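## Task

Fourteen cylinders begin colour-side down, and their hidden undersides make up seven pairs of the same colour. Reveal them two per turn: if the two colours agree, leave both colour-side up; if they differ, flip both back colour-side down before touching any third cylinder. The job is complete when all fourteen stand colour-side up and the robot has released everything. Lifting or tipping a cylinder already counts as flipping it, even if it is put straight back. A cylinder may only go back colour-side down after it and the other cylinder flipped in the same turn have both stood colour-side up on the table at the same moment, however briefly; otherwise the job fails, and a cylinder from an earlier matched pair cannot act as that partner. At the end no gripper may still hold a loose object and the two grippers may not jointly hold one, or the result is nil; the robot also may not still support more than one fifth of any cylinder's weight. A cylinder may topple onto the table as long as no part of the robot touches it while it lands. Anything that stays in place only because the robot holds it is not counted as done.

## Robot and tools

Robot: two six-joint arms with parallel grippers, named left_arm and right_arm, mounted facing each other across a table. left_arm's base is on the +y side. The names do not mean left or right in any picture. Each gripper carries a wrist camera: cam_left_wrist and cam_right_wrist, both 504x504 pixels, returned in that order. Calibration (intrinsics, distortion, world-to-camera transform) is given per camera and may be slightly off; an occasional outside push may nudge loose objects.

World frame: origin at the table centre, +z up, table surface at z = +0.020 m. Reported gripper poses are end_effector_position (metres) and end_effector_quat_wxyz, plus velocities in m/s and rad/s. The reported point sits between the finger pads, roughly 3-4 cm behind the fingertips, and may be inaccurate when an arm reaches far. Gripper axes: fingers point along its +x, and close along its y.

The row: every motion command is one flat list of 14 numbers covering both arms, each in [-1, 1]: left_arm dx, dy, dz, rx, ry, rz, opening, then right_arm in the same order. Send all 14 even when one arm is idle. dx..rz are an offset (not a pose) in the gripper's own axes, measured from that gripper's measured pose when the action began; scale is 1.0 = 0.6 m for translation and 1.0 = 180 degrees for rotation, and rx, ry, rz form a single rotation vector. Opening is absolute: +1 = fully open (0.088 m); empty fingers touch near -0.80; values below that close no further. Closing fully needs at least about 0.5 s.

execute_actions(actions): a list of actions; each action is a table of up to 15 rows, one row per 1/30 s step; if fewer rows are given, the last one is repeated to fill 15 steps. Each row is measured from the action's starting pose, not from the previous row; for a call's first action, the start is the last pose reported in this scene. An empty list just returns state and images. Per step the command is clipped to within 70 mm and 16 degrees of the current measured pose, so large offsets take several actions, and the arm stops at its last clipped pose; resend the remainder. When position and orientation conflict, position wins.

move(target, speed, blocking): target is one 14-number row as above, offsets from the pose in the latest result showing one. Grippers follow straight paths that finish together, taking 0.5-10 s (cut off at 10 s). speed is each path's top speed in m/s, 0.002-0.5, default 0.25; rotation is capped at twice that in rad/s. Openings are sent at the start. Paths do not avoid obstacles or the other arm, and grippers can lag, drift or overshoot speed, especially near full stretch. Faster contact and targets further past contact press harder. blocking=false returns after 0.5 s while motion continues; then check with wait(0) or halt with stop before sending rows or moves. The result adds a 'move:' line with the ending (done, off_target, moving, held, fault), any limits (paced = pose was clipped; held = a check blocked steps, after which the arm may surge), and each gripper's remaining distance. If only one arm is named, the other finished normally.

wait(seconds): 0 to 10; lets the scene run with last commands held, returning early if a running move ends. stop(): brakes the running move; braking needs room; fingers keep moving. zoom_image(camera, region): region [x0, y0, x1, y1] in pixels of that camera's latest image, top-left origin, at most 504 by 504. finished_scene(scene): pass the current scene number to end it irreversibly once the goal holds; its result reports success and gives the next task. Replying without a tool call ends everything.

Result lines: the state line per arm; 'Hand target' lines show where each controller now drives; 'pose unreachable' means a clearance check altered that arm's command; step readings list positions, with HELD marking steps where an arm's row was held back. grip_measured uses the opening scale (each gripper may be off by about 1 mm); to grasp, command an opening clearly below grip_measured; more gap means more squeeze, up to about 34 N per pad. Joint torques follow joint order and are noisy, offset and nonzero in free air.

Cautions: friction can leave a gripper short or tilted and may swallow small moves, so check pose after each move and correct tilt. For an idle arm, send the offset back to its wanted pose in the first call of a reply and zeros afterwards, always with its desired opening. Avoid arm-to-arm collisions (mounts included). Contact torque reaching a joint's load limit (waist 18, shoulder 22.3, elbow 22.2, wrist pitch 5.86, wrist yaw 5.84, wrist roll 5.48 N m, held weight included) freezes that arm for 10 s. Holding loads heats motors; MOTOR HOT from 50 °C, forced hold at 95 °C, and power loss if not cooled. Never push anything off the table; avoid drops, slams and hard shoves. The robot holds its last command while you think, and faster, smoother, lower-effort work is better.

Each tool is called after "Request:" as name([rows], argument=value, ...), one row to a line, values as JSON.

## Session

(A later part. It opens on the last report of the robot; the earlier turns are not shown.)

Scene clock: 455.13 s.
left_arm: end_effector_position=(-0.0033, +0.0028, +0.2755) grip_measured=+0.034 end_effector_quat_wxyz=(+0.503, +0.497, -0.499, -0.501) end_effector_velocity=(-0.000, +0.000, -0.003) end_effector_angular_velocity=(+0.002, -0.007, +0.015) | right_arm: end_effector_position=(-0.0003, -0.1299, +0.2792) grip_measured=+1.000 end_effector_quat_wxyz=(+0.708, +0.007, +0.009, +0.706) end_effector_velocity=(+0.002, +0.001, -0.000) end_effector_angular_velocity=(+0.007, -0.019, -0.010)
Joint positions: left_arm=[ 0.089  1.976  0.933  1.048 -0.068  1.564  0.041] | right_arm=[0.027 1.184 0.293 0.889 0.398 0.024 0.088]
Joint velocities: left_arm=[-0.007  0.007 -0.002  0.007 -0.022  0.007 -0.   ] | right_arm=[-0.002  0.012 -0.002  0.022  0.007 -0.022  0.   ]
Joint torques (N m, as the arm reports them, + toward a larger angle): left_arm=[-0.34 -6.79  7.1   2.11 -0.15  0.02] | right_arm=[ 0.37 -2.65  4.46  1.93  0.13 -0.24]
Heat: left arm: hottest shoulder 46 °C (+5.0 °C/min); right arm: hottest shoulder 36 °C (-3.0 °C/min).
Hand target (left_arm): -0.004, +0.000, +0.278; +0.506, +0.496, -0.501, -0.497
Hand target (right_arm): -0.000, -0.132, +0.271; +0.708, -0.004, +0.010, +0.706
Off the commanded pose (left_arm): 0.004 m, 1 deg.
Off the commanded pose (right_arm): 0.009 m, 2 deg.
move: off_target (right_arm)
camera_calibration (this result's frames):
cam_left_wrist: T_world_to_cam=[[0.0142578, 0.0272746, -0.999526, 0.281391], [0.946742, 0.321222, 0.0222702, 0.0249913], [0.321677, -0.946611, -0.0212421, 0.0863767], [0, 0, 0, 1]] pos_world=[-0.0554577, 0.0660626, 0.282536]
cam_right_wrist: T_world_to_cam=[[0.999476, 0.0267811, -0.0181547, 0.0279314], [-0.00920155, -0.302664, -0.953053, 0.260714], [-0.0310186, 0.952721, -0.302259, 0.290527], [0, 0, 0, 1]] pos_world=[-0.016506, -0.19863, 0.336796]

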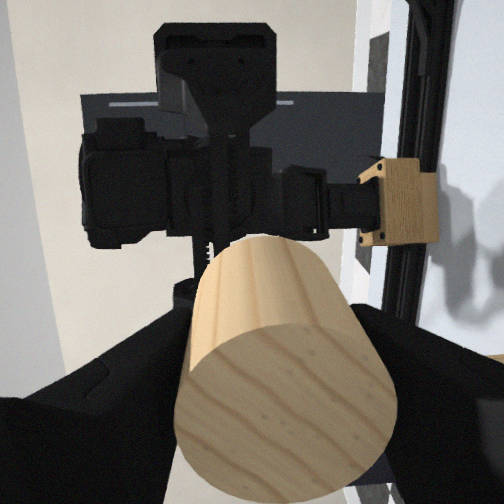

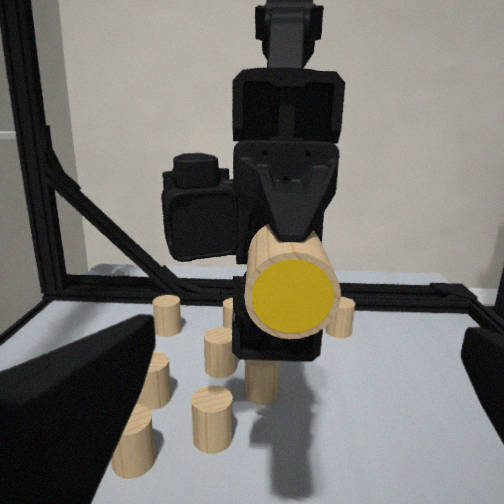

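Request:
move(target=[0,0,0,0,0,0,-0.3, 0.145,0.002,-0.009,-0.007,0,0.001,1], speed=0.1)

Request:
execute_actions([
  [[0,0,0,0,0,0,-0.3,0,0,0,0,0,0,-0.3]],
  [[0,0,0,0,0,0,-0.3,0,0,0,0,0,0,-0.3]],
  [[0,0,0,0,0,0,1,0,0,0,0,0,0,-0.3]],
])

Request:
move(target=[-0.11,0.006,0,0.004,0.002,0.002,1, -0.1,0,0,0,0,0,-0.3], speed=0.15)

Request:
move(target=[0,0,0,0,0,0,1, 0.0,0.048,-0.2,0,0.505,0,-0.3], speed=0.4)

Request:
move(target=[0,0,0,0,0,0,1, 0.144,0,0,0,0,0,-0.3], speed=0.07)

Request:
execute_actions([
  [[0,0,0,0,0,0,1,0,0,0,0,0,0,0.5]],
])

Request:
wait(seconds=2)

Request:
execute_actions([
  [[0,0,0,0,0,0,1,0,0,0,0,0,0,-0.3]],
  [[0,0,0,0,0,0,1,0,0,0,0,0,0,-0.3]],
])

Request:
move(target=[0,0,0,0,0,0,1, -0.13,0,0,0,0,0,-0.3], speed=0.15)

Request:
move(target=[0,0,0,0,0,0,1, -0.198,-0.05,0.05,0,-0.495,0,-0.3], speed=0.4)

Scene clock: 462.27 s.
left_arm: end_effector_position=(-0.0033, +0.0026, +0.2750) grip_measured=+0.033 end_effector_quat_wxyz=(+0.503, +0.497, -0.499, -0.501) end_effector_velocity=(+0.002, +0.001, -0.001) end_effector_angular_velocity=(+0.007, +0.007, +0.010) | right_arm: end_effector_position=(-0.0013, -0.0464, +0.2734) grip_measured=+1.000 end_effector_quat_wxyz=(+0.707, +0.001, +0.004, +0.707) end_effector_velocity=(-0.001, +0.002, -0.003) end_effector_angular_velocity=(-0.012, -0.025, +0.005)
Joint positions: left_arm=[ 0.089  1.977  0.934  1.048 -0.068  1.564  0.041] | right_arm=[-0.091  1.576  0.553  1.02   0.277  0.007  0.088]
Joint velocities: left_arm=[ 0.002 -0.002 -0.002 -0.007 -0.007 -0.007  0.   ] | right_arm=[-0.002  0.012  0.007 -0.007 -0.007 -0.022  0.   ]
Joint torques (N m, as the arm reports them, + toward a larger angle): left_arm=[-0.07 -7.66  5.84  1.68 -0.01 -0.05] | right_arm=[-0.19 -4.9   6.93  1.96 -0.11 -0.2 ]
Heat: left arm: hottest shoulder 46 °C (+4.0 °C/min); right arm: hottest shoulder 35 °C (-3.0 °C/min).
Hand target (left_arm): -0.003, +0.003, +0.275; +0.503, +0.497, -0.500, -0.501
Hand target (right_arm): -0.001, -0.043, +0.274; +0.707, -0.001, +0.001, +0.707
Off the commanded pose (left_arm): 0.000 m, 0 deg.
Off the commanded pose (right_arm): 0.004 m, 0 deg.
move: done
camera_calibration (this result's frames):
cam_left_wrist: T_world_to_cam=[[0.014665, 0.027655, -0.99951, 0.280949], [0.946732, 0.321215, 0.0227782, 0.0249241], [0.321688, -0.946602, -0.0214712, 0.0862801], [0, 0, 0, 1]] pos_world=[-0.0554718, 0.0658973, 0.282096]
cam_right_wrist: T_world_to_cam=[[0.999575, 0.0291076, -0.00140189, 0.0220808], [0.00751146, -0.303833, -0.952696, 0.280258], [-0.0281566, 0.952281, -0.303923, 0.209635], [0, 0, 0, 1]] pos_world=[-0.018274, -0.115123, 0.330744]

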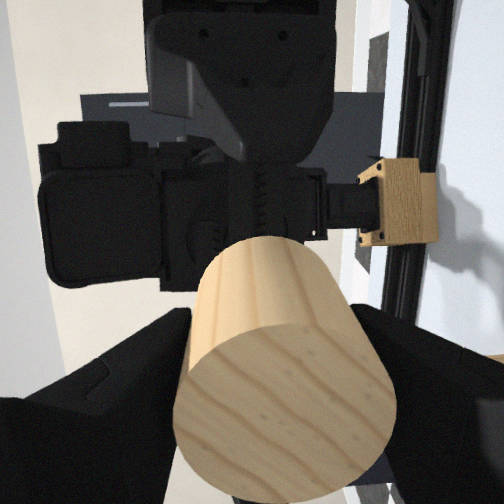

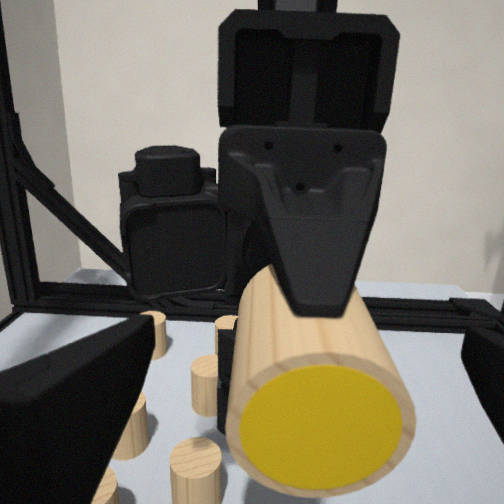

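Scene clock: 463.77 s.
left_arm: end_effector_position=(-0.0031, +0.0026, +0.2750) grip_measured=+1.000 end_effector_quat_wxyz=(+0.503, +0.497, -0.499, -0.500) end_effector_velocity=(+0.002, +0.001, +0.001) end_effector_angular_velocity=(+0.002, +0.007, +0.010) | right_arm: end_effector_position=(-0.0015, -0.0464, +0.2734) grip_measured=+0.025 end_effector_quat_wxyz=(+0.707, +0.001, +0.004, +0.708) end_effector_velocity=(+0.002, -0.000, +0.002) end_effector_angular_velocity=(+0.007, -0.005, +0.000)
Joint positions: left_arm=[ 0.089  1.977  0.934  1.048 -0.068  1.564  0.088] | right_arm=[-0.09   1.576  0.553  1.02   0.277  0.007  0.04 ]
Joint velocities: left_arm=[ 0.002 -0.007 -0.002 -0.007 -0.007 -0.007  0.   ] | right_arm=[-0.007 -0.002 -0.002  0.007 -0.007 -0.007 -0.   ]
Joint torques (N m, as the arm reports them, + toward a larger angle): left_arm=[ 0.06 -7.54  5.84  1.76  0.02 -0.05] | right_arm=[ 0.09 -6.25  5.58  1.83  0.02  0.  ]
Heat: left arm: hottest shoulder 46 °C (+4.1 °C/min); right arm: hottest shoulder 35 °C (-3.0 °C/min).
Hand target (left_arm): -0.003, +0.003, +0.275; +0.503, +0.497, -0.499, -0.500
Hand target (right_arm): -0.002, -0.046, +0.273; +0.707, +0.001, +0.004, +0.708
Off the commanded pose (left_arm): 0.000 m, 0 deg.
Off the commanded pose (right_arm): 0.000 m, 0 deg.
Step readings (end_effector_position; steps 1 to 15: 1st action; 16 to 30: 2nd action; 31 to 45: 3rd action):
0: left_arm (-0.0033, +0.0026, +0.2750) | right_arm (-0.0013, -0.0464, +0.2734)
1: left_arm (-0.0033, +0.0026, +0.2750) | right_arm (-0.0013, -0.0464, +0.2734)
2: left_arm (-0.0033, +0.0026, +0.2750) | right_arm (-0.0013, -0.0464, +0.2734)
4: left_arm (-0.0033, +0.0026, +0.2750) | right_arm (-0.0013, -0.0464, +0.2734)
8: left_arm (-0.0033, +0.0026, +0.2750) | right_arm (-0.0013, -0.0464, +0.2734)
15: left_arm (-0.0031, +0.0026, +0.2750) | right_arm (-0.0015, -0.0464, +0.2734)
16: left_arm (-0.0031, +0.0026, +0.2750) | right_arm (-0.0015, -0.0464, +0.2734)
17: left_arm (-0.0031, +0.0026, +0.2750) | right_arm (-0.0015, -0.0464, +0.2734)
19: left_arm (-0.0031, +0.0026, +0.2750) | right_arm (-0.0015, -0.0464, +0.2734)
23: left_arm (-0.0031, +0.0026, +0.2750) | right_arm (-0.0015, -0.0464, +0.2734)
30: left_arm (-0.0031, +0.0026, +0.2750) | right_arm (-0.0015, -0.0464, +0.2734)
31: left_arm (-0.0031, +0.0026, +0.2750) | right_arm (-0.0015, -0.0464, +0.2734)
32: left_arm (-0.0031, +0.0026, +0.2750) | right_arm (-0.0015, -0.0464, +0.2734)
34: left_arm (-0.0031, +0.0026, +0.2751) | right_arm (-0.0015, -0.0464, +0.2734)
38: left_arm (-0.0031, +0.0026, +0.2751) | right_arm (-0.0015, -0.0464, +0.2734)
45: end_effector_position above
camera_calibration (this result's frames):
cam_left_wrist: T_world_to_cam=[[0.0146545, 0.0276606, -0.99951, 0.280946], [0.94661, 0.321577, 0.0227782, 0.0247392], [0.322049, -0.946479, -0.0214712, 0.0862085], [0, 0, 0, 1]] pos_world=[-0.0552988, 0.0658679, 0.282096]
cam_right_wrist: T_world_to_cam=[[0.999541, 0.0302515, -0.00140471, 0.0224059], [0.00785651, -0.303825, -0.952695, 0.280252], [-0.0292473, 0.952247, -0.303923, 0.209651], [0, 0, 0, 1]] pos_world=[-0.0184657, -0.11517, 0.330744]

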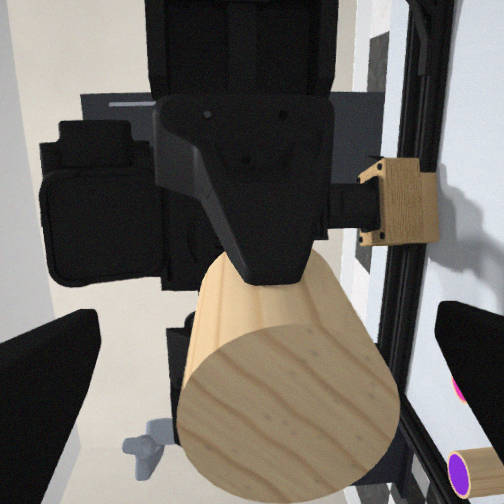

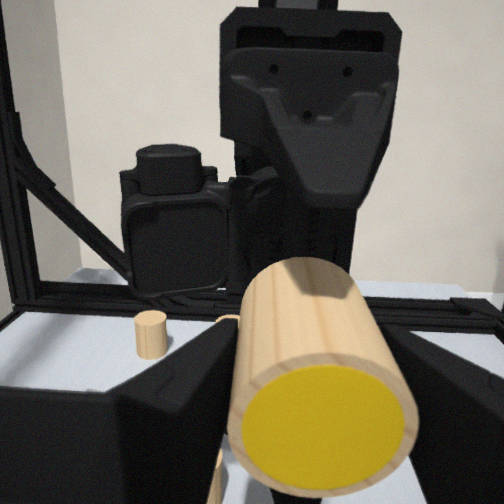

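Scene clock: 464.70 s.
left_arm: end_effector_position=(-0.0035, +0.0663, +0.2749) grip_measured=+1.000 end_effector_quat_wxyz=(+0.500, +0.501, -0.500, -0.498) end_effector_velocity=(+0.000, +0.003, +0.002) end_effector_angular_velocity=(-0.007, +0.023, +0.005) | right_arm: end_effector_position=(-0.0019, -0.1032, +0.2756) grip_measured=+0.025 end_effector_quat_wxyz=(+0.706, +0.003, +0.003, +0.708) end_effector_velocity=(+0.001, -0.003, -0.002) end_effector_angular_velocity=(-0.011, +0.003, -0.005)
Joint positions: left_arm=[ 0.072  1.79   0.659  1.133 -0.088  1.574  0.088] | right_arm=[-0.016  1.34   0.362  0.978  0.35   0.007  0.04 ]
Joint velocities: left_arm=[-0.002 -0.012 -0.012  0.007 -0.007 -0.022  0.   ] | right_arm=[ 0.002 -0.017 -0.007 -0.022  0.007  0.007 -0.   ]
Joint torques (N m, as the arm reports them, + toward a larger angle): left_arm=[-0.36 -7.36  4.83  2.01 -0.2   0.08] | right_arm=[ 0.49 -5.23  4.2   1.73  0.15  0.03]
Heat: left arm: hottest shoulder 46 °C (+4.0 °C/min); right arm: hottest shoulder 35 °C (-3.0 °C/min).
Hand target (left_arm): -0.004, +0.069, +0.279; +0.503, +0.500, -0.502, -0.494
Hand target (right_arm): -0.001, -0.106, +0.274; +0.707, +0.001, +0.004, +0.708
Off the commanded pose (left_arm): 0.004 m, 1 deg.
Off the commanded pose (right_arm): 0.004 m, 0 deg.
move: done
camera_calibration (this result's frames):
cam_left_wrist: T_world_to_cam=[[0.0242783, 0.0307749, -0.999231, 0.278806], [0.945467, 0.324046, 0.0329521, 0.00164573], [0.324811, -0.945541, -0.0212294, 0.146501], [0, 0, 0, 1]] pos_world=[-0.0559101, 0.12941, 0.281647]
cam_right_wrist: T_world_to_cam=[[0.999516, 0.0310218, -0.00246087, 0.0248683], [0.00696187, -0.299981, -0.95392, 0.265887], [-0.0303305, 0.95344, -0.300052, 0.263443], [0, 0, 0, 1]] pos_world=[-0.018717, -0.172188, 0.332742]

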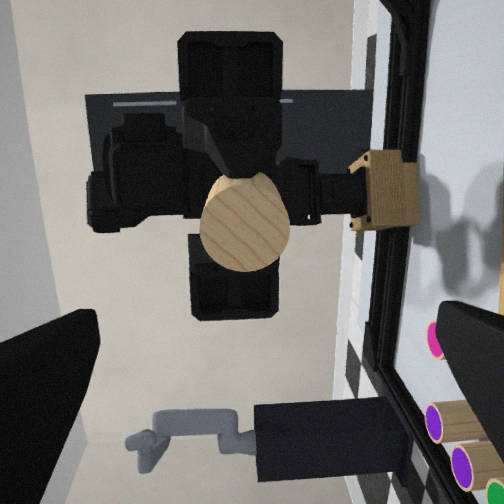

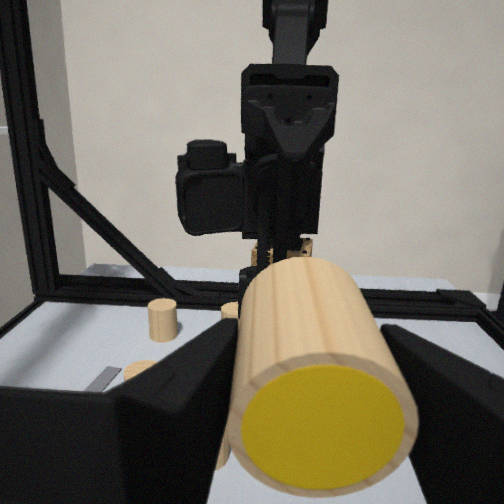

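Scene clock: 467.27 s.
left_arm: end_effector_position=(-0.0035, +0.0664, +0.2748) grip_measured=+1.000 end_effector_quat_wxyz=(+0.500, +0.501, -0.500, -0.498) end_effector_velocity=(+0.000, +0.000, -0.004) end_effector_angular_velocity=(+0.012, +0.021, +0.005) | right_arm: end_effector_position=(-0.0306, -0.1051, +0.1575) grip_measured=+0.025 end_effector_quat_wxyz=(+0.501, -0.501, +0.502, +0.496) end_effector_velocity=(+0.001, +0.001, -0.001) end_effector_angular_velocity=(-0.009, +0.005, +0.015)
Joint positions: left_arm=[ 0.072  1.79   0.659  1.133 -0.088  1.574  0.088] | right_arm=[-0.082  1.96   1.493 -1.112  0.001  0.293  0.04 ]
Joint velocities: left_arm=[-0.002  0.002 -0.002 -0.007 -0.007 -0.022  0.   ] | right_arm=[-0.007  0.007  0.007 -0.007 -0.007 -0.022 -0.   ]
Joint torques (N m, as the arm reports them, + toward a larger angle): left_arm=[-0.06 -6.14  5.62  1.73 -0.01 -0.05] | right_arm=[-0.21 -7.62  6.9  -0.05 -0.13 -0.12]
Heat: left arm: hottest shoulder 45 °C (+3.0 °C/min); right arm: hottest shoulder 35 °C (-3.0 °C/min).
Hand target (left_arm): -0.003, +0.066, +0.275; +0.500, +0.501, -0.500, -0.498
Hand target (right_arm): -0.031, -0.103, +0.155; +0.498, -0.503, +0.504, +0.495
Off the commanded pose (left_arm): 0.000 m, 0 deg.
Off the commanded pose (right_arm): 0.003 m, 1 deg.
move: done
camera_calibration (this result's frames):
cam_left_wrist: T_world_to_cam=[[0.0243105, 0.0311548, -0.999219, 0.278631], [0.945466, 0.324033, 0.0331058, 0.00157894], [0.324811, -0.945533, -0.0215784, 0.146662], [0, 0, 0, 1]] pos_world=[-0.055904, 0.129482, 0.281526]
cam_right_wrist: T_world_to_cam=[[0.999674, -0.00118276, -0.0255115, 0.0536205], [0.00672009, -0.951543, 0.307443, -0.114348], [-0.0246389, -0.307514, -0.951224, 0.199109], [0, 0, 0, 1]] pos_world=[-0.0479288, -0.0475147, 0.22592]

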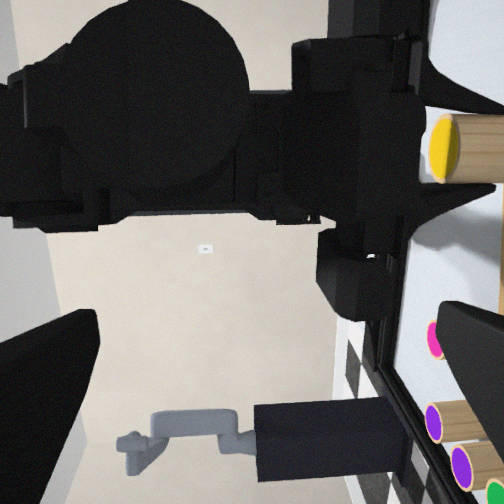

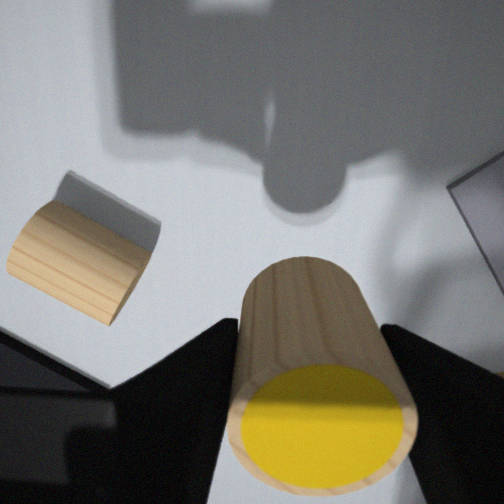

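Scene clock: 468.80 s.
left_arm: end_effector_position=(-0.0035, +0.0664, +0.2748) grip_measured=+1.000 end_effector_quat_wxyz=(+0.500, +0.501, -0.500, -0.498) end_effector_velocity=(+0.002, +0.001, -0.009) end_effector_angular_velocity=(+0.032, +0.019, +0.020) | right_arm: end_effector_position=(-0.0314, -0.1025, +0.0811) grip_measured=+0.025 end_effector_quat_wxyz=(+0.504, -0.495, +0.499, +0.502) end_effector_velocity=(-0.000, -0.001, -0.001) end_effector_angular_velocity=(+0.000, +0.008, +0.005)
Joint positions: left_arm=[ 0.072  1.79   0.659  1.133 -0.088  1.574  0.088] | right_arm=[-0.082  2.059  1.313 -0.813  0.001  0.293  0.04 ]
Joint velocities: left_arm=[-0.002  0.002 -0.007 -0.022 -0.022 -0.022  0.   ] | right_arm=[-0.002 -0.002 -0.007  0.007 -0.007 -0.007 -0.   ]
Joint torques (N m, as the arm reports them, + toward a larger angle): left_arm=[-0.06 -6.07  5.51  1.75 -0.02 -0.04] | right_arm=[ 0.04 -7.31  3.6   1.06  0.01 -0.02]
Heat: left arm: hottest shoulder 45 °C (+2.0 °C/min); right arm: hottest shoulder 35 °C (-4.1 °C/min).
Hand target (left_arm): -0.003, +0.066, +0.275; +0.500, +0.501, -0.500, -0.498
Hand target (right_arm): -0.030, -0.106, +0.071; +0.501, -0.501, +0.502, +0.496
Off the commanded pose (left_arm): 0.000 m, 0 deg.
Off the commanded pose (right_arm): 0.011 m, 1 deg.
move: off_target (right_arm)
camera_calibration (this result's frames):
cam_left_wrist: T_world_to_cam=[[0.0243105, 0.0311548, -0.999219, 0.278631], [0.945466, 0.324033, 0.0331058, 0.00157894], [0.324811, -0.945533, -0.0215784, 0.146662], [0, 0, 0, 1]] pos_world=[-0.055904, 0.129482, 0.281526]
cam_right_wrist: T_world_to_cam=[[0.999515, -0.000643825, -0.0311363, 0.0529649], [0.0083937, -0.957219, 0.289241, -0.0873771], [-0.0299905, -0.289362, -0.95675, 0.129376], [0, 0, 0, 1]] pos_world=[-0.0483257, -0.0461684, 0.150703]

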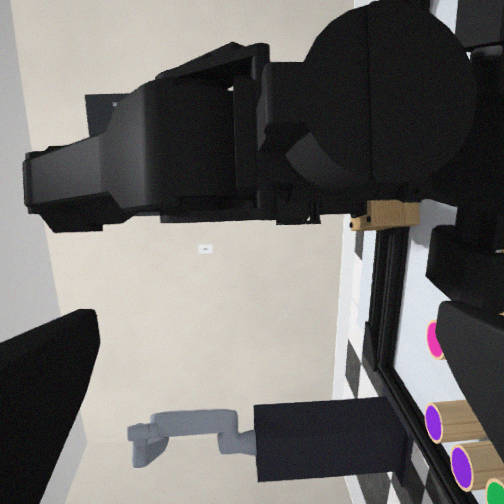

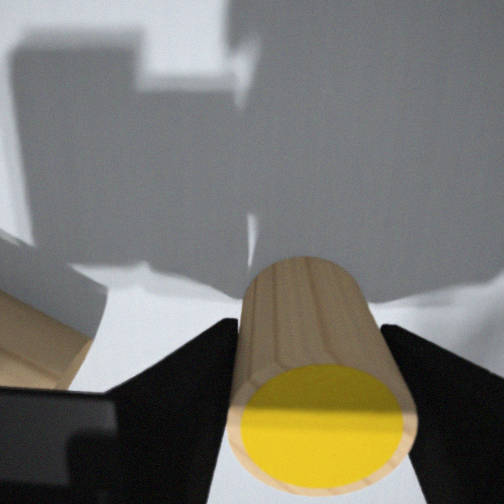

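Scene clock: 469.30 s.
left_arm: end_effector_position=(-0.0035, +0.0664, +0.2748) grip_measured=+1.000 end_effector_quat_wxyz=(+0.500, +0.501, -0.500, -0.498) end_effector_velocity=(-0.002, +0.001, +0.001) end_effector_angular_velocity=(+0.002, +0.022, -0.000) | right_arm: end_effector_position=(-0.0316, -0.1021, +0.0811) grip_measured=+0.493 end_effector_quat_wxyz=(+0.504, -0.494, +0.499, +0.503) end_effector_velocity=(+0.000, -0.001, -0.002) end_effector_angular_velocity=(-0.004, +0.006, +0.020)
Joint positions: left_arm=[ 0.072  1.79   0.659  1.133 -0.088  1.574  0.088] | right_arm=[-0.082  2.059  1.313 -0.812  0.001  0.293  0.063]
Joint velocities: left_arm=[-0.007 -0.007 -0.002 -0.007 -0.007 -0.022  0.   ] | right_arm=[-0.002  0.002 -0.007  0.007 -0.007 -0.022  0.003]
Joint torques (N m, as the arm reports them, + toward a larger angle): left_arm=[-0.01 -6.03  5.51  1.72 -0.01 -0.04] | right_arm=[ 0.04 -9.33  5.01  0.    0.02 -0.01]
Heat: left arm: hottest shoulder 45 °C (+2.0 °C/min); right arm: hottest shoulder 36 °C (-3.0 °C/min).
Hand target (left_arm): -0.003, +0.066, +0.275; +0.500, +0.501, -0.500, -0.498
Hand target (right_arm): -0.031, -0.102, +0.081; +0.504, -0.495, +0.499, +0.502
Off the commanded pose (left_arm): 0.000 m, 0 deg.
Off the commanded pose (right_arm): 0.000 m, 0 deg.
Step readings (end_effector_position):
0: left_arm (-0.0035, +0.0664, +0.2748) | right_arm (-0.0314, -0.1025, +0.0811)
1: left_arm (-0.0035, +0.0664, +0.2748) | right_arm (-0.0314, -0.1025, +0.0811)
2: left_arm (-0.0035, +0.0664, +0.2748) | right_arm (-0.0315, -0.1024, +0.0811)
4: left_arm (-0.0035, +0.0664, +0.2748) | right_arm (-0.0317, -0.1016, +0.0811)
8: left_arm (-0.0035, +0.0664, +0.2748) | right_arm (-0.0316, -0.1019, +0.0811)
15: end_effector_position above
camera_calibration (this result's frames):
cam_left_wrist: T_world_to_cam=[[0.0243105, 0.0311548, -0.999219, 0.278631], [0.945466, 0.324033, 0.0331058, 0.00157894], [0.324811, -0.945533, -0.0215784, 0.146662], [0, 0, 0, 1]] pos_world=[-0.055904, 0.129482, 0.281526]
cam_right_wrist: T_world_to_cam=[[0.999486, -0.000584609, -0.0320422, 0.0532165], [0.00865941, -0.957716, 0.287585, -0.0869186], [-0.0308554, -0.287715, -0.957219, 0.129666], [0, 0, 0, 1]] pos_world=[-0.0484356, -0.0459055, 0.15082]

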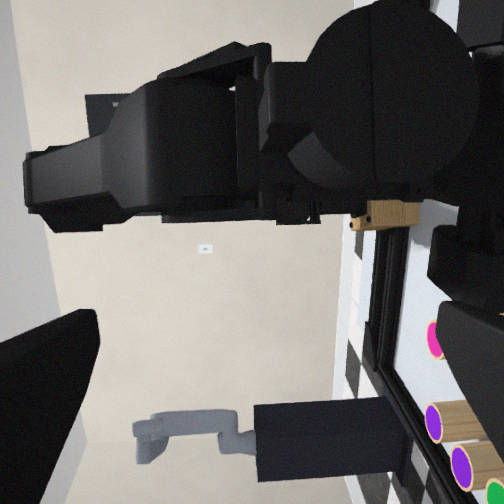

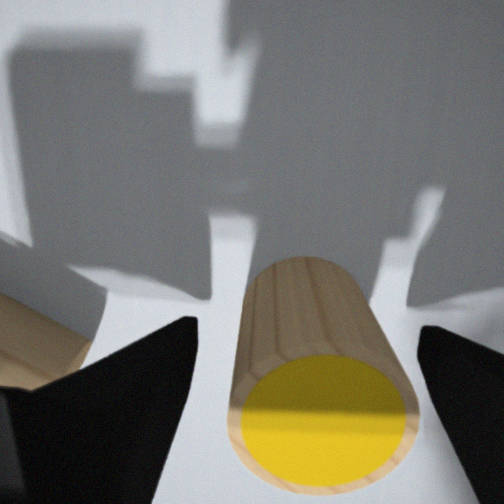

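Scene clock: 471.30 s.
left_arm: end_effector_position=(-0.0035, +0.0664, +0.2746) grip_measured=+1.000 end_effector_quat_wxyz=(+0.500, +0.501, -0.500, -0.498) end_effector_velocity=(+0.000, +0.001, -0.005) end_effector_angular_velocity=(+0.022, -0.009, +0.005) | right_arm: end_effector_position=(-0.0316, -0.1021, +0.0811) grip_measured=+0.500 end_effector_quat_wxyz=(+0.504, -0.494, +0.499, +0.503) end_effector_velocity=(-0.000, -0.001, +0.001) end_effector_angular_velocity=(-0.004, +0.006, +0.005)
Joint positions: left_arm=[ 0.072  1.791  0.659  1.133 -0.088  1.574  0.088] | right_arm=[-0.082  2.059  1.313 -0.812  0.001  0.293  0.063]
Joint velocities: left_arm=[-0.002 -0.002 -0.002 -0.022 -0.007  0.007  0.   ] | right_arm=[-0.002 -0.002  0.002 -0.007 -0.007 -0.007 -0.   ]
Joint torques (N m, as the arm reports them, + toward a larger angle): left_arm=[-0.03 -6.01  5.56  1.72  0.   -0.04] | right_arm=[ 0.02 -9.31  4.98 -0.01  0.01 -0.01]
Heat: left arm: hottest shoulder 45 °C (+2.0 °C/min); right arm: hottest shoulder 36 °C (-2.0 °C/min).
Hand target (left_arm): -0.003, +0.066, +0.275; +0.500, +0.501, -0.500, -0.498
Hand target (right_arm): -0.031, -0.102, +0.081; +0.504, -0.495, +0.499, +0.502
Off the commanded pose (left_arm): 0.000 m, 0 deg.
Off the commanded pose (right_arm): 0.000 m, 0 deg.
wait: 2.00 s; at rest by 0.17 s
camera_calibration (this result's frames):
cam_left_wrist: T_world_to_cam=[[0.0243428, 0.0315346, -0.999206, 0.278438], [0.945465, 0.32402, 0.0332595, 0.00155252], [0.324812, -0.945524, -0.0219273, 0.146732], [0, 0, 0, 1]] pos_world=[-0.0559062, 0.129456, 0.281383]
cam_right_wrist: T_world_to_cam=[[0.999486, -0.000584609, -0.0320422, 0.0532165], [0.00865941, -0.957716, 0.287585, -0.0869186], [-0.0308554, -0.287715, -0.957219, 0.129666], [0, 0, 0, 1]] pos_world=[-0.0484356, -0.0459055, 0.15082]

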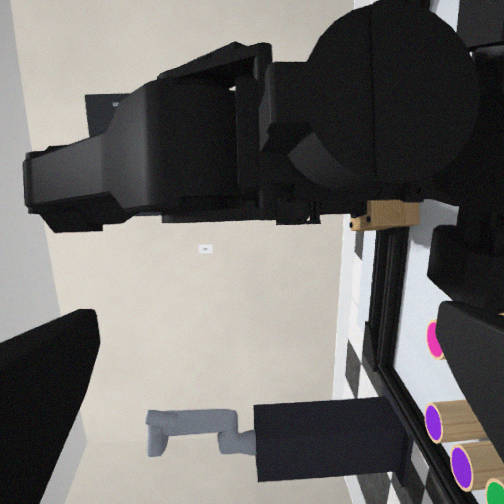

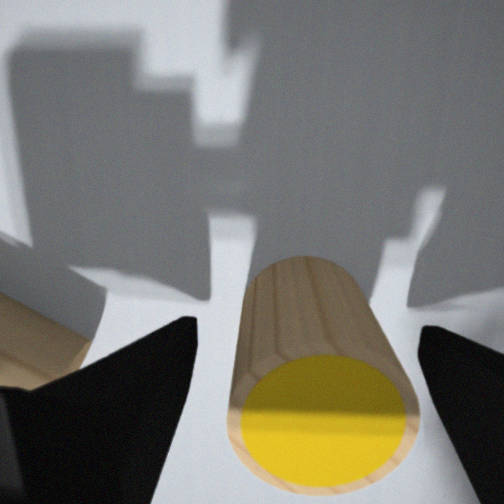

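Scene clock: 472.30 s.
left_arm: end_effector_position=(-0.0035, +0.0664, +0.2746) grip_measured=+1.000 end_effector_quat_wxyz=(+0.500, +0.501, -0.500, -0.498) end_effector_velocity=(+0.002, +0.001, -0.001) end_effector_angular_velocity=(+0.007, -0.008, +0.020) | right_arm: end_effector_position=(-0.0316, -0.1021, +0.0811) grip_measured=+0.025 end_effector_quat_wxyz=(+0.504, -0.494, +0.499, +0.503) end_effector_velocity=(-0.001, -0.003, +0.000) end_effector_angular_velocity=(-0.009, +0.005, -0.005)
Joint positions: left_arm=[ 0.072  1.791  0.659  1.133 -0.088  1.574  0.088] | right_arm=[-0.082  2.059  1.313 -0.812  0.001  0.293  0.04 ]
Joint velocities: left_arm=[-0.002 -0.002 -0.002 -0.007 -0.022  0.007  0.   ] | right_arm=[ 0.002 -0.002 -0.002 -0.007 -0.007  0.007 -0.   ]
Joint torques (N m, as the arm reports them, + toward a larger angle): left_arm=[-0.06 -6.07  5.58  1.75 -0.01 -0.05] | right_arm=[ 0.11 -9.28  5.01  0.14  0.01 -0.02]
Heat: left arm: hottest shoulder 45 °C (+2.0 °C/min); right arm: hottest shoulder 36 °C (-2.0 °C/min).
Hand target (left_arm): -0.003, +0.066, +0.275; +0.500, +0.501, -0.500, -0.498
Hand target (right_arm): -0.032, -0.102, +0.081; +0.504, -0.494, +0.499, +0.503
Off the commanded pose (left_arm): 0.000 m, 0 deg.
Off the commanded pose (right_arm): 0.000 m, 0 deg.
Step readings (end_effector_position; steps 1 to 15: 1st action; 16 to 30: 2nd action):
0: left_arm (-0.0035, +0.0664, +0.2746) | right_arm (-0.0316, -0.1021, +0.0811)
1: left_arm (-0.0035, +0.0664, +0.2746) | right_arm (-0.0316, -0.1021, +0.0811)
2: left_arm (-0.0035, +0.0664, +0.2746) | right_arm (-0.0316, -0.1021, +0.0811)
4: left_arm (-0.0035, +0.0664, +0.2746) | right_arm (-0.0316, -0.1021, +0.0811)
8: left_arm (-0.0035, +0.0664, +0.2746) | right_arm (-0.0316, -0.1021, +0.0811)
15: left_arm (-0.0035, +0.0664, +0.2746) | right_arm (-0.0316, -0.1021, +0.0811)
16: left_arm (-0.0035, +0.0664, +0.2746) | right_arm (-0.0316, -0.1021, +0.0811)
17: left_arm (-0.0035, +0.0664, +0.2746) | right_arm (-0.0316, -0.1021, +0.0811)
19: left_arm (-0.0035, +0.0664, +0.2746) | right_arm (-0.0316, -0.1021, +0.0811)
23: left_arm (-0.0035, +0.0664, +0.2746) | right_arm (-0.0316, -0.1021, +0.0811)
30: end_effector_position above
camera_calibration (this result's frames):
cam_left_wrist: T_world_to_cam=[[0.0243428, 0.0315346, -0.999206, 0.278438], [0.945465, 0.32402, 0.0332595, 0.00155252], [0.324812, -0.945524, -0.0219273, 0.146732], [0, 0, 0, 1]] pos_world=[-0.0559062, 0.129456, 0.281383]
cam_right_wrist: T_world_to_cam=[[0.999486, -0.000584609, -0.0320422, 0.0532165], [0.00865941, -0.957716, 0.287585, -0.0869186], [-0.0308554, -0.287715, -0.957219, 0.129666], [0, 0, 0, 1]] pos_world=[-0.0484356, -0.0459055, 0.15082]

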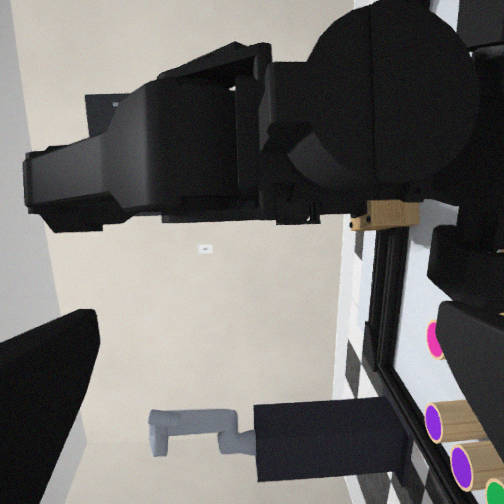

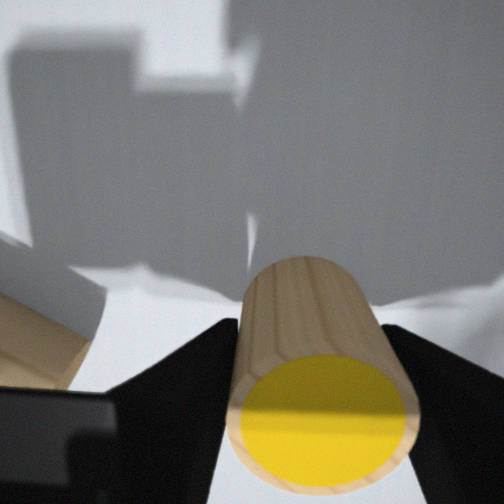

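Scene clock: 473.27 s.
left_arm: end_effector_position=(-0.0035, +0.0664, +0.2746) grip_measured=+1.000 end_effector_quat_wxyz=(+0.500, +0.501, -0.500, -0.498) end_effector_velocity=(-0.002, +0.000, -0.004) end_effector_angular_velocity=(+0.012, +0.006, -0.010) | right_arm: end_effector_position=(-0.0305, -0.1059, +0.1529) grip_measured=+0.024 end_effector_quat_wxyz=(+0.501, -0.500, +0.502, +0.497) end_effector_velocity=(-0.002, -0.002, +0.004) end_effector_angular_velocity=(-0.009, +0.005, +0.024)
Joint positions: left_arm=[ 0.072  1.791  0.659  1.133 -0.088  1.574  0.088] | right_arm=[-0.082  1.958  1.472 -1.089  0.001  0.293  0.04 ]
Joint velocities: left_arm=[-0.002  0.002 -0.002 -0.007  0.007 -0.007  0.   ] | right_arm=[ 0.002 -0.002  0.012 -0.022 -0.007 -0.022 -0.   ]
Joint torques (N m, as the arm reports them, + toward a larger angle): left_arm=[-0.07 -6.06  5.43  1.73  0.01 -0.04] | right_arm=[  0.04 -10.04   6.99  -0.09   0.02  -0.02]
Heat: left arm: hottest shoulder 45 °C (+2.0 °C/min); right arm: hottest shoulder 37 °C (-1.0 °C/min).
Hand target (left_arm): -0.003, +0.066, +0.275; +0.500, +0.501, -0.500, -0.498
Hand target (right_arm): -0.031, -0.103, +0.159; +0.504, -0.494, +0.499, +0.503
Off the commanded pose (left_arm): 0.000 m, 0 deg.
Off the commanded pose (right_arm): 0.007 m, 1 deg.
move: done
camera_calibration (this result's frames):
cam_left_wrist: T_world_to_cam=[[0.0243428, 0.0315346, -0.999206, 0.278438], [0.945465, 0.32402, 0.0332595, 0.00155252], [0.324812, -0.945524, -0.0219273, 0.146732], [0, 0, 0, 1]] pos_world=[-0.0559062, 0.129456, 0.281383]
cam_right_wrist: T_world_to_cam=[[0.999636, -0.00109197, -0.0269597, 0.0535659], [0.00715953, -0.952628, 0.304052, -0.113254], [-0.0260146, -0.304135, -0.952274, 0.194992], [0, 0, 0, 1]] pos_world=[-0.0476629, -0.0485265, 0.221564]

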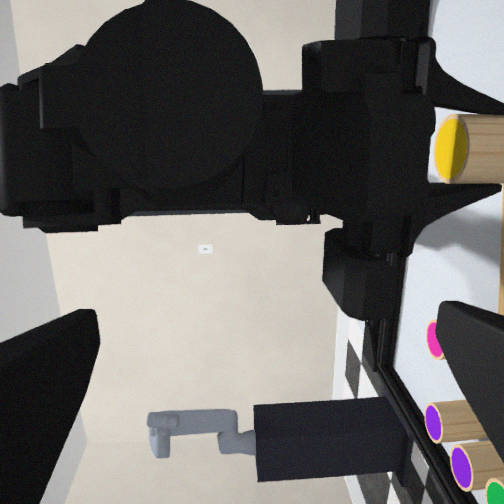

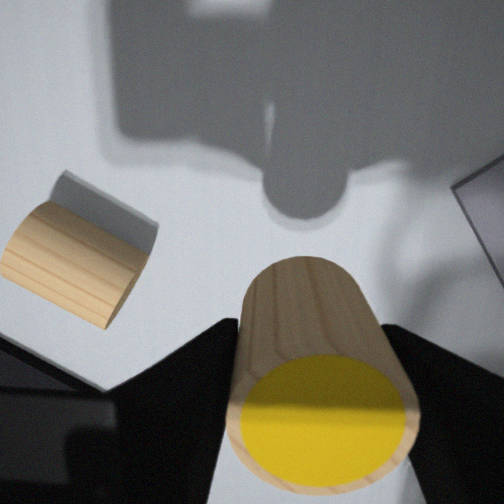

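Scene clock: 475.83 s.
left_arm: end_effector_position=(-0.0035, +0.0664, +0.2746) grip_measured=+1.000 end_effector_quat_wxyz=(+0.500, +0.501, -0.500, -0.498) end_effector_velocity=(+0.000, +0.002, -0.001) end_effector_angular_velocity=(+0.007, +0.007, +0.005) | right_arm: end_effector_position=(-0.0015, -0.0747, +0.2795) grip_measured=+0.024 end_effector_quat_wxyz=(+0.707, +0.006, +0.008, +0.707) end_effector_velocity=(-0.004, -0.001, -0.001) end_effector_angular_velocity=(+0.007, -0.020, +0.024)
Joint positions: left_arm=[ 0.072  1.791  0.659  1.133 -0.088  1.574  0.088] | right_arm=[-0.058  1.444  0.465  0.974  0.31   0.02   0.04 ]
Joint velocities: left_arm=[-0.002 -0.007 -0.007 -0.007 -0.007 -0.007  0.   ] | right_arm=[ 0.002  0.007 -0.007  0.022 -0.022 -0.022  0.   ]
Joint torques (N m, as the arm reports them, + toward a larger angle): left_arm=[-0.09 -6.14  5.48  1.72 -0.02 -0.03] | right_arm=[-0.16 -4.48  4.4   2.05 -0.09 -0.15]
Heat: left arm: hottest shoulder 45 °C (+2.0 °C/min); right arm: hottest shoulder 37 °C (-1.0 °C/min).
Hand target (left_arm): -0.003, +0.066, +0.275; +0.500, +0.501, -0.500, -0.498
Hand target (right_arm): -0.000, -0.076, +0.272; +0.707, -0.004, +0.010, +0.707
Off the commanded pose (left_arm): 0.000 m, 0 deg.
Off the commanded pose (right_arm): 0.008 m, 2 deg.
move: done
camera_calibration (this result's frames):
cam_left_wrist: T_world_to_cam=[[0.0243428, 0.0315346, -0.999206, 0.278438], [0.945465, 0.32402, 0.0332595, 0.00155252], [0.324812, -0.945524, -0.0219273, 0.146732], [0, 0, 0, 1]] pos_world=[-0.0559062, 0.129456, 0.281383]
cam_right_wrist: T_world_to_cam=[[0.999465, 0.0294422, -0.014247, 0.0267351], [-0.00463132, -0.303802, -0.952724, 0.27753], [-0.0323785, 0.95228, -0.303503, 0.238347], [0, 0, 0, 1]] pos_world=[-0.0177182, -0.143446, 0.337129]

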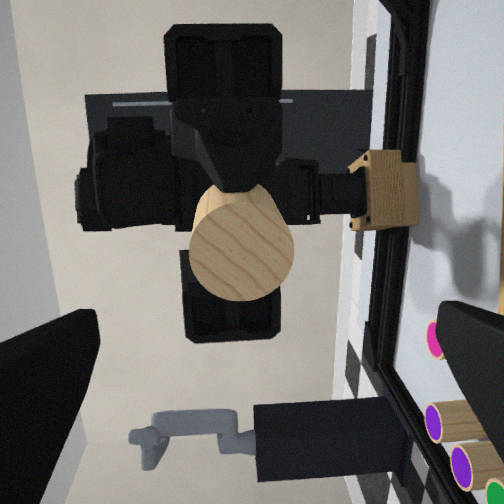

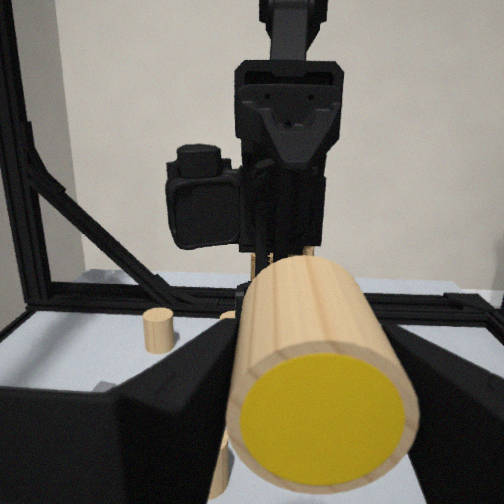

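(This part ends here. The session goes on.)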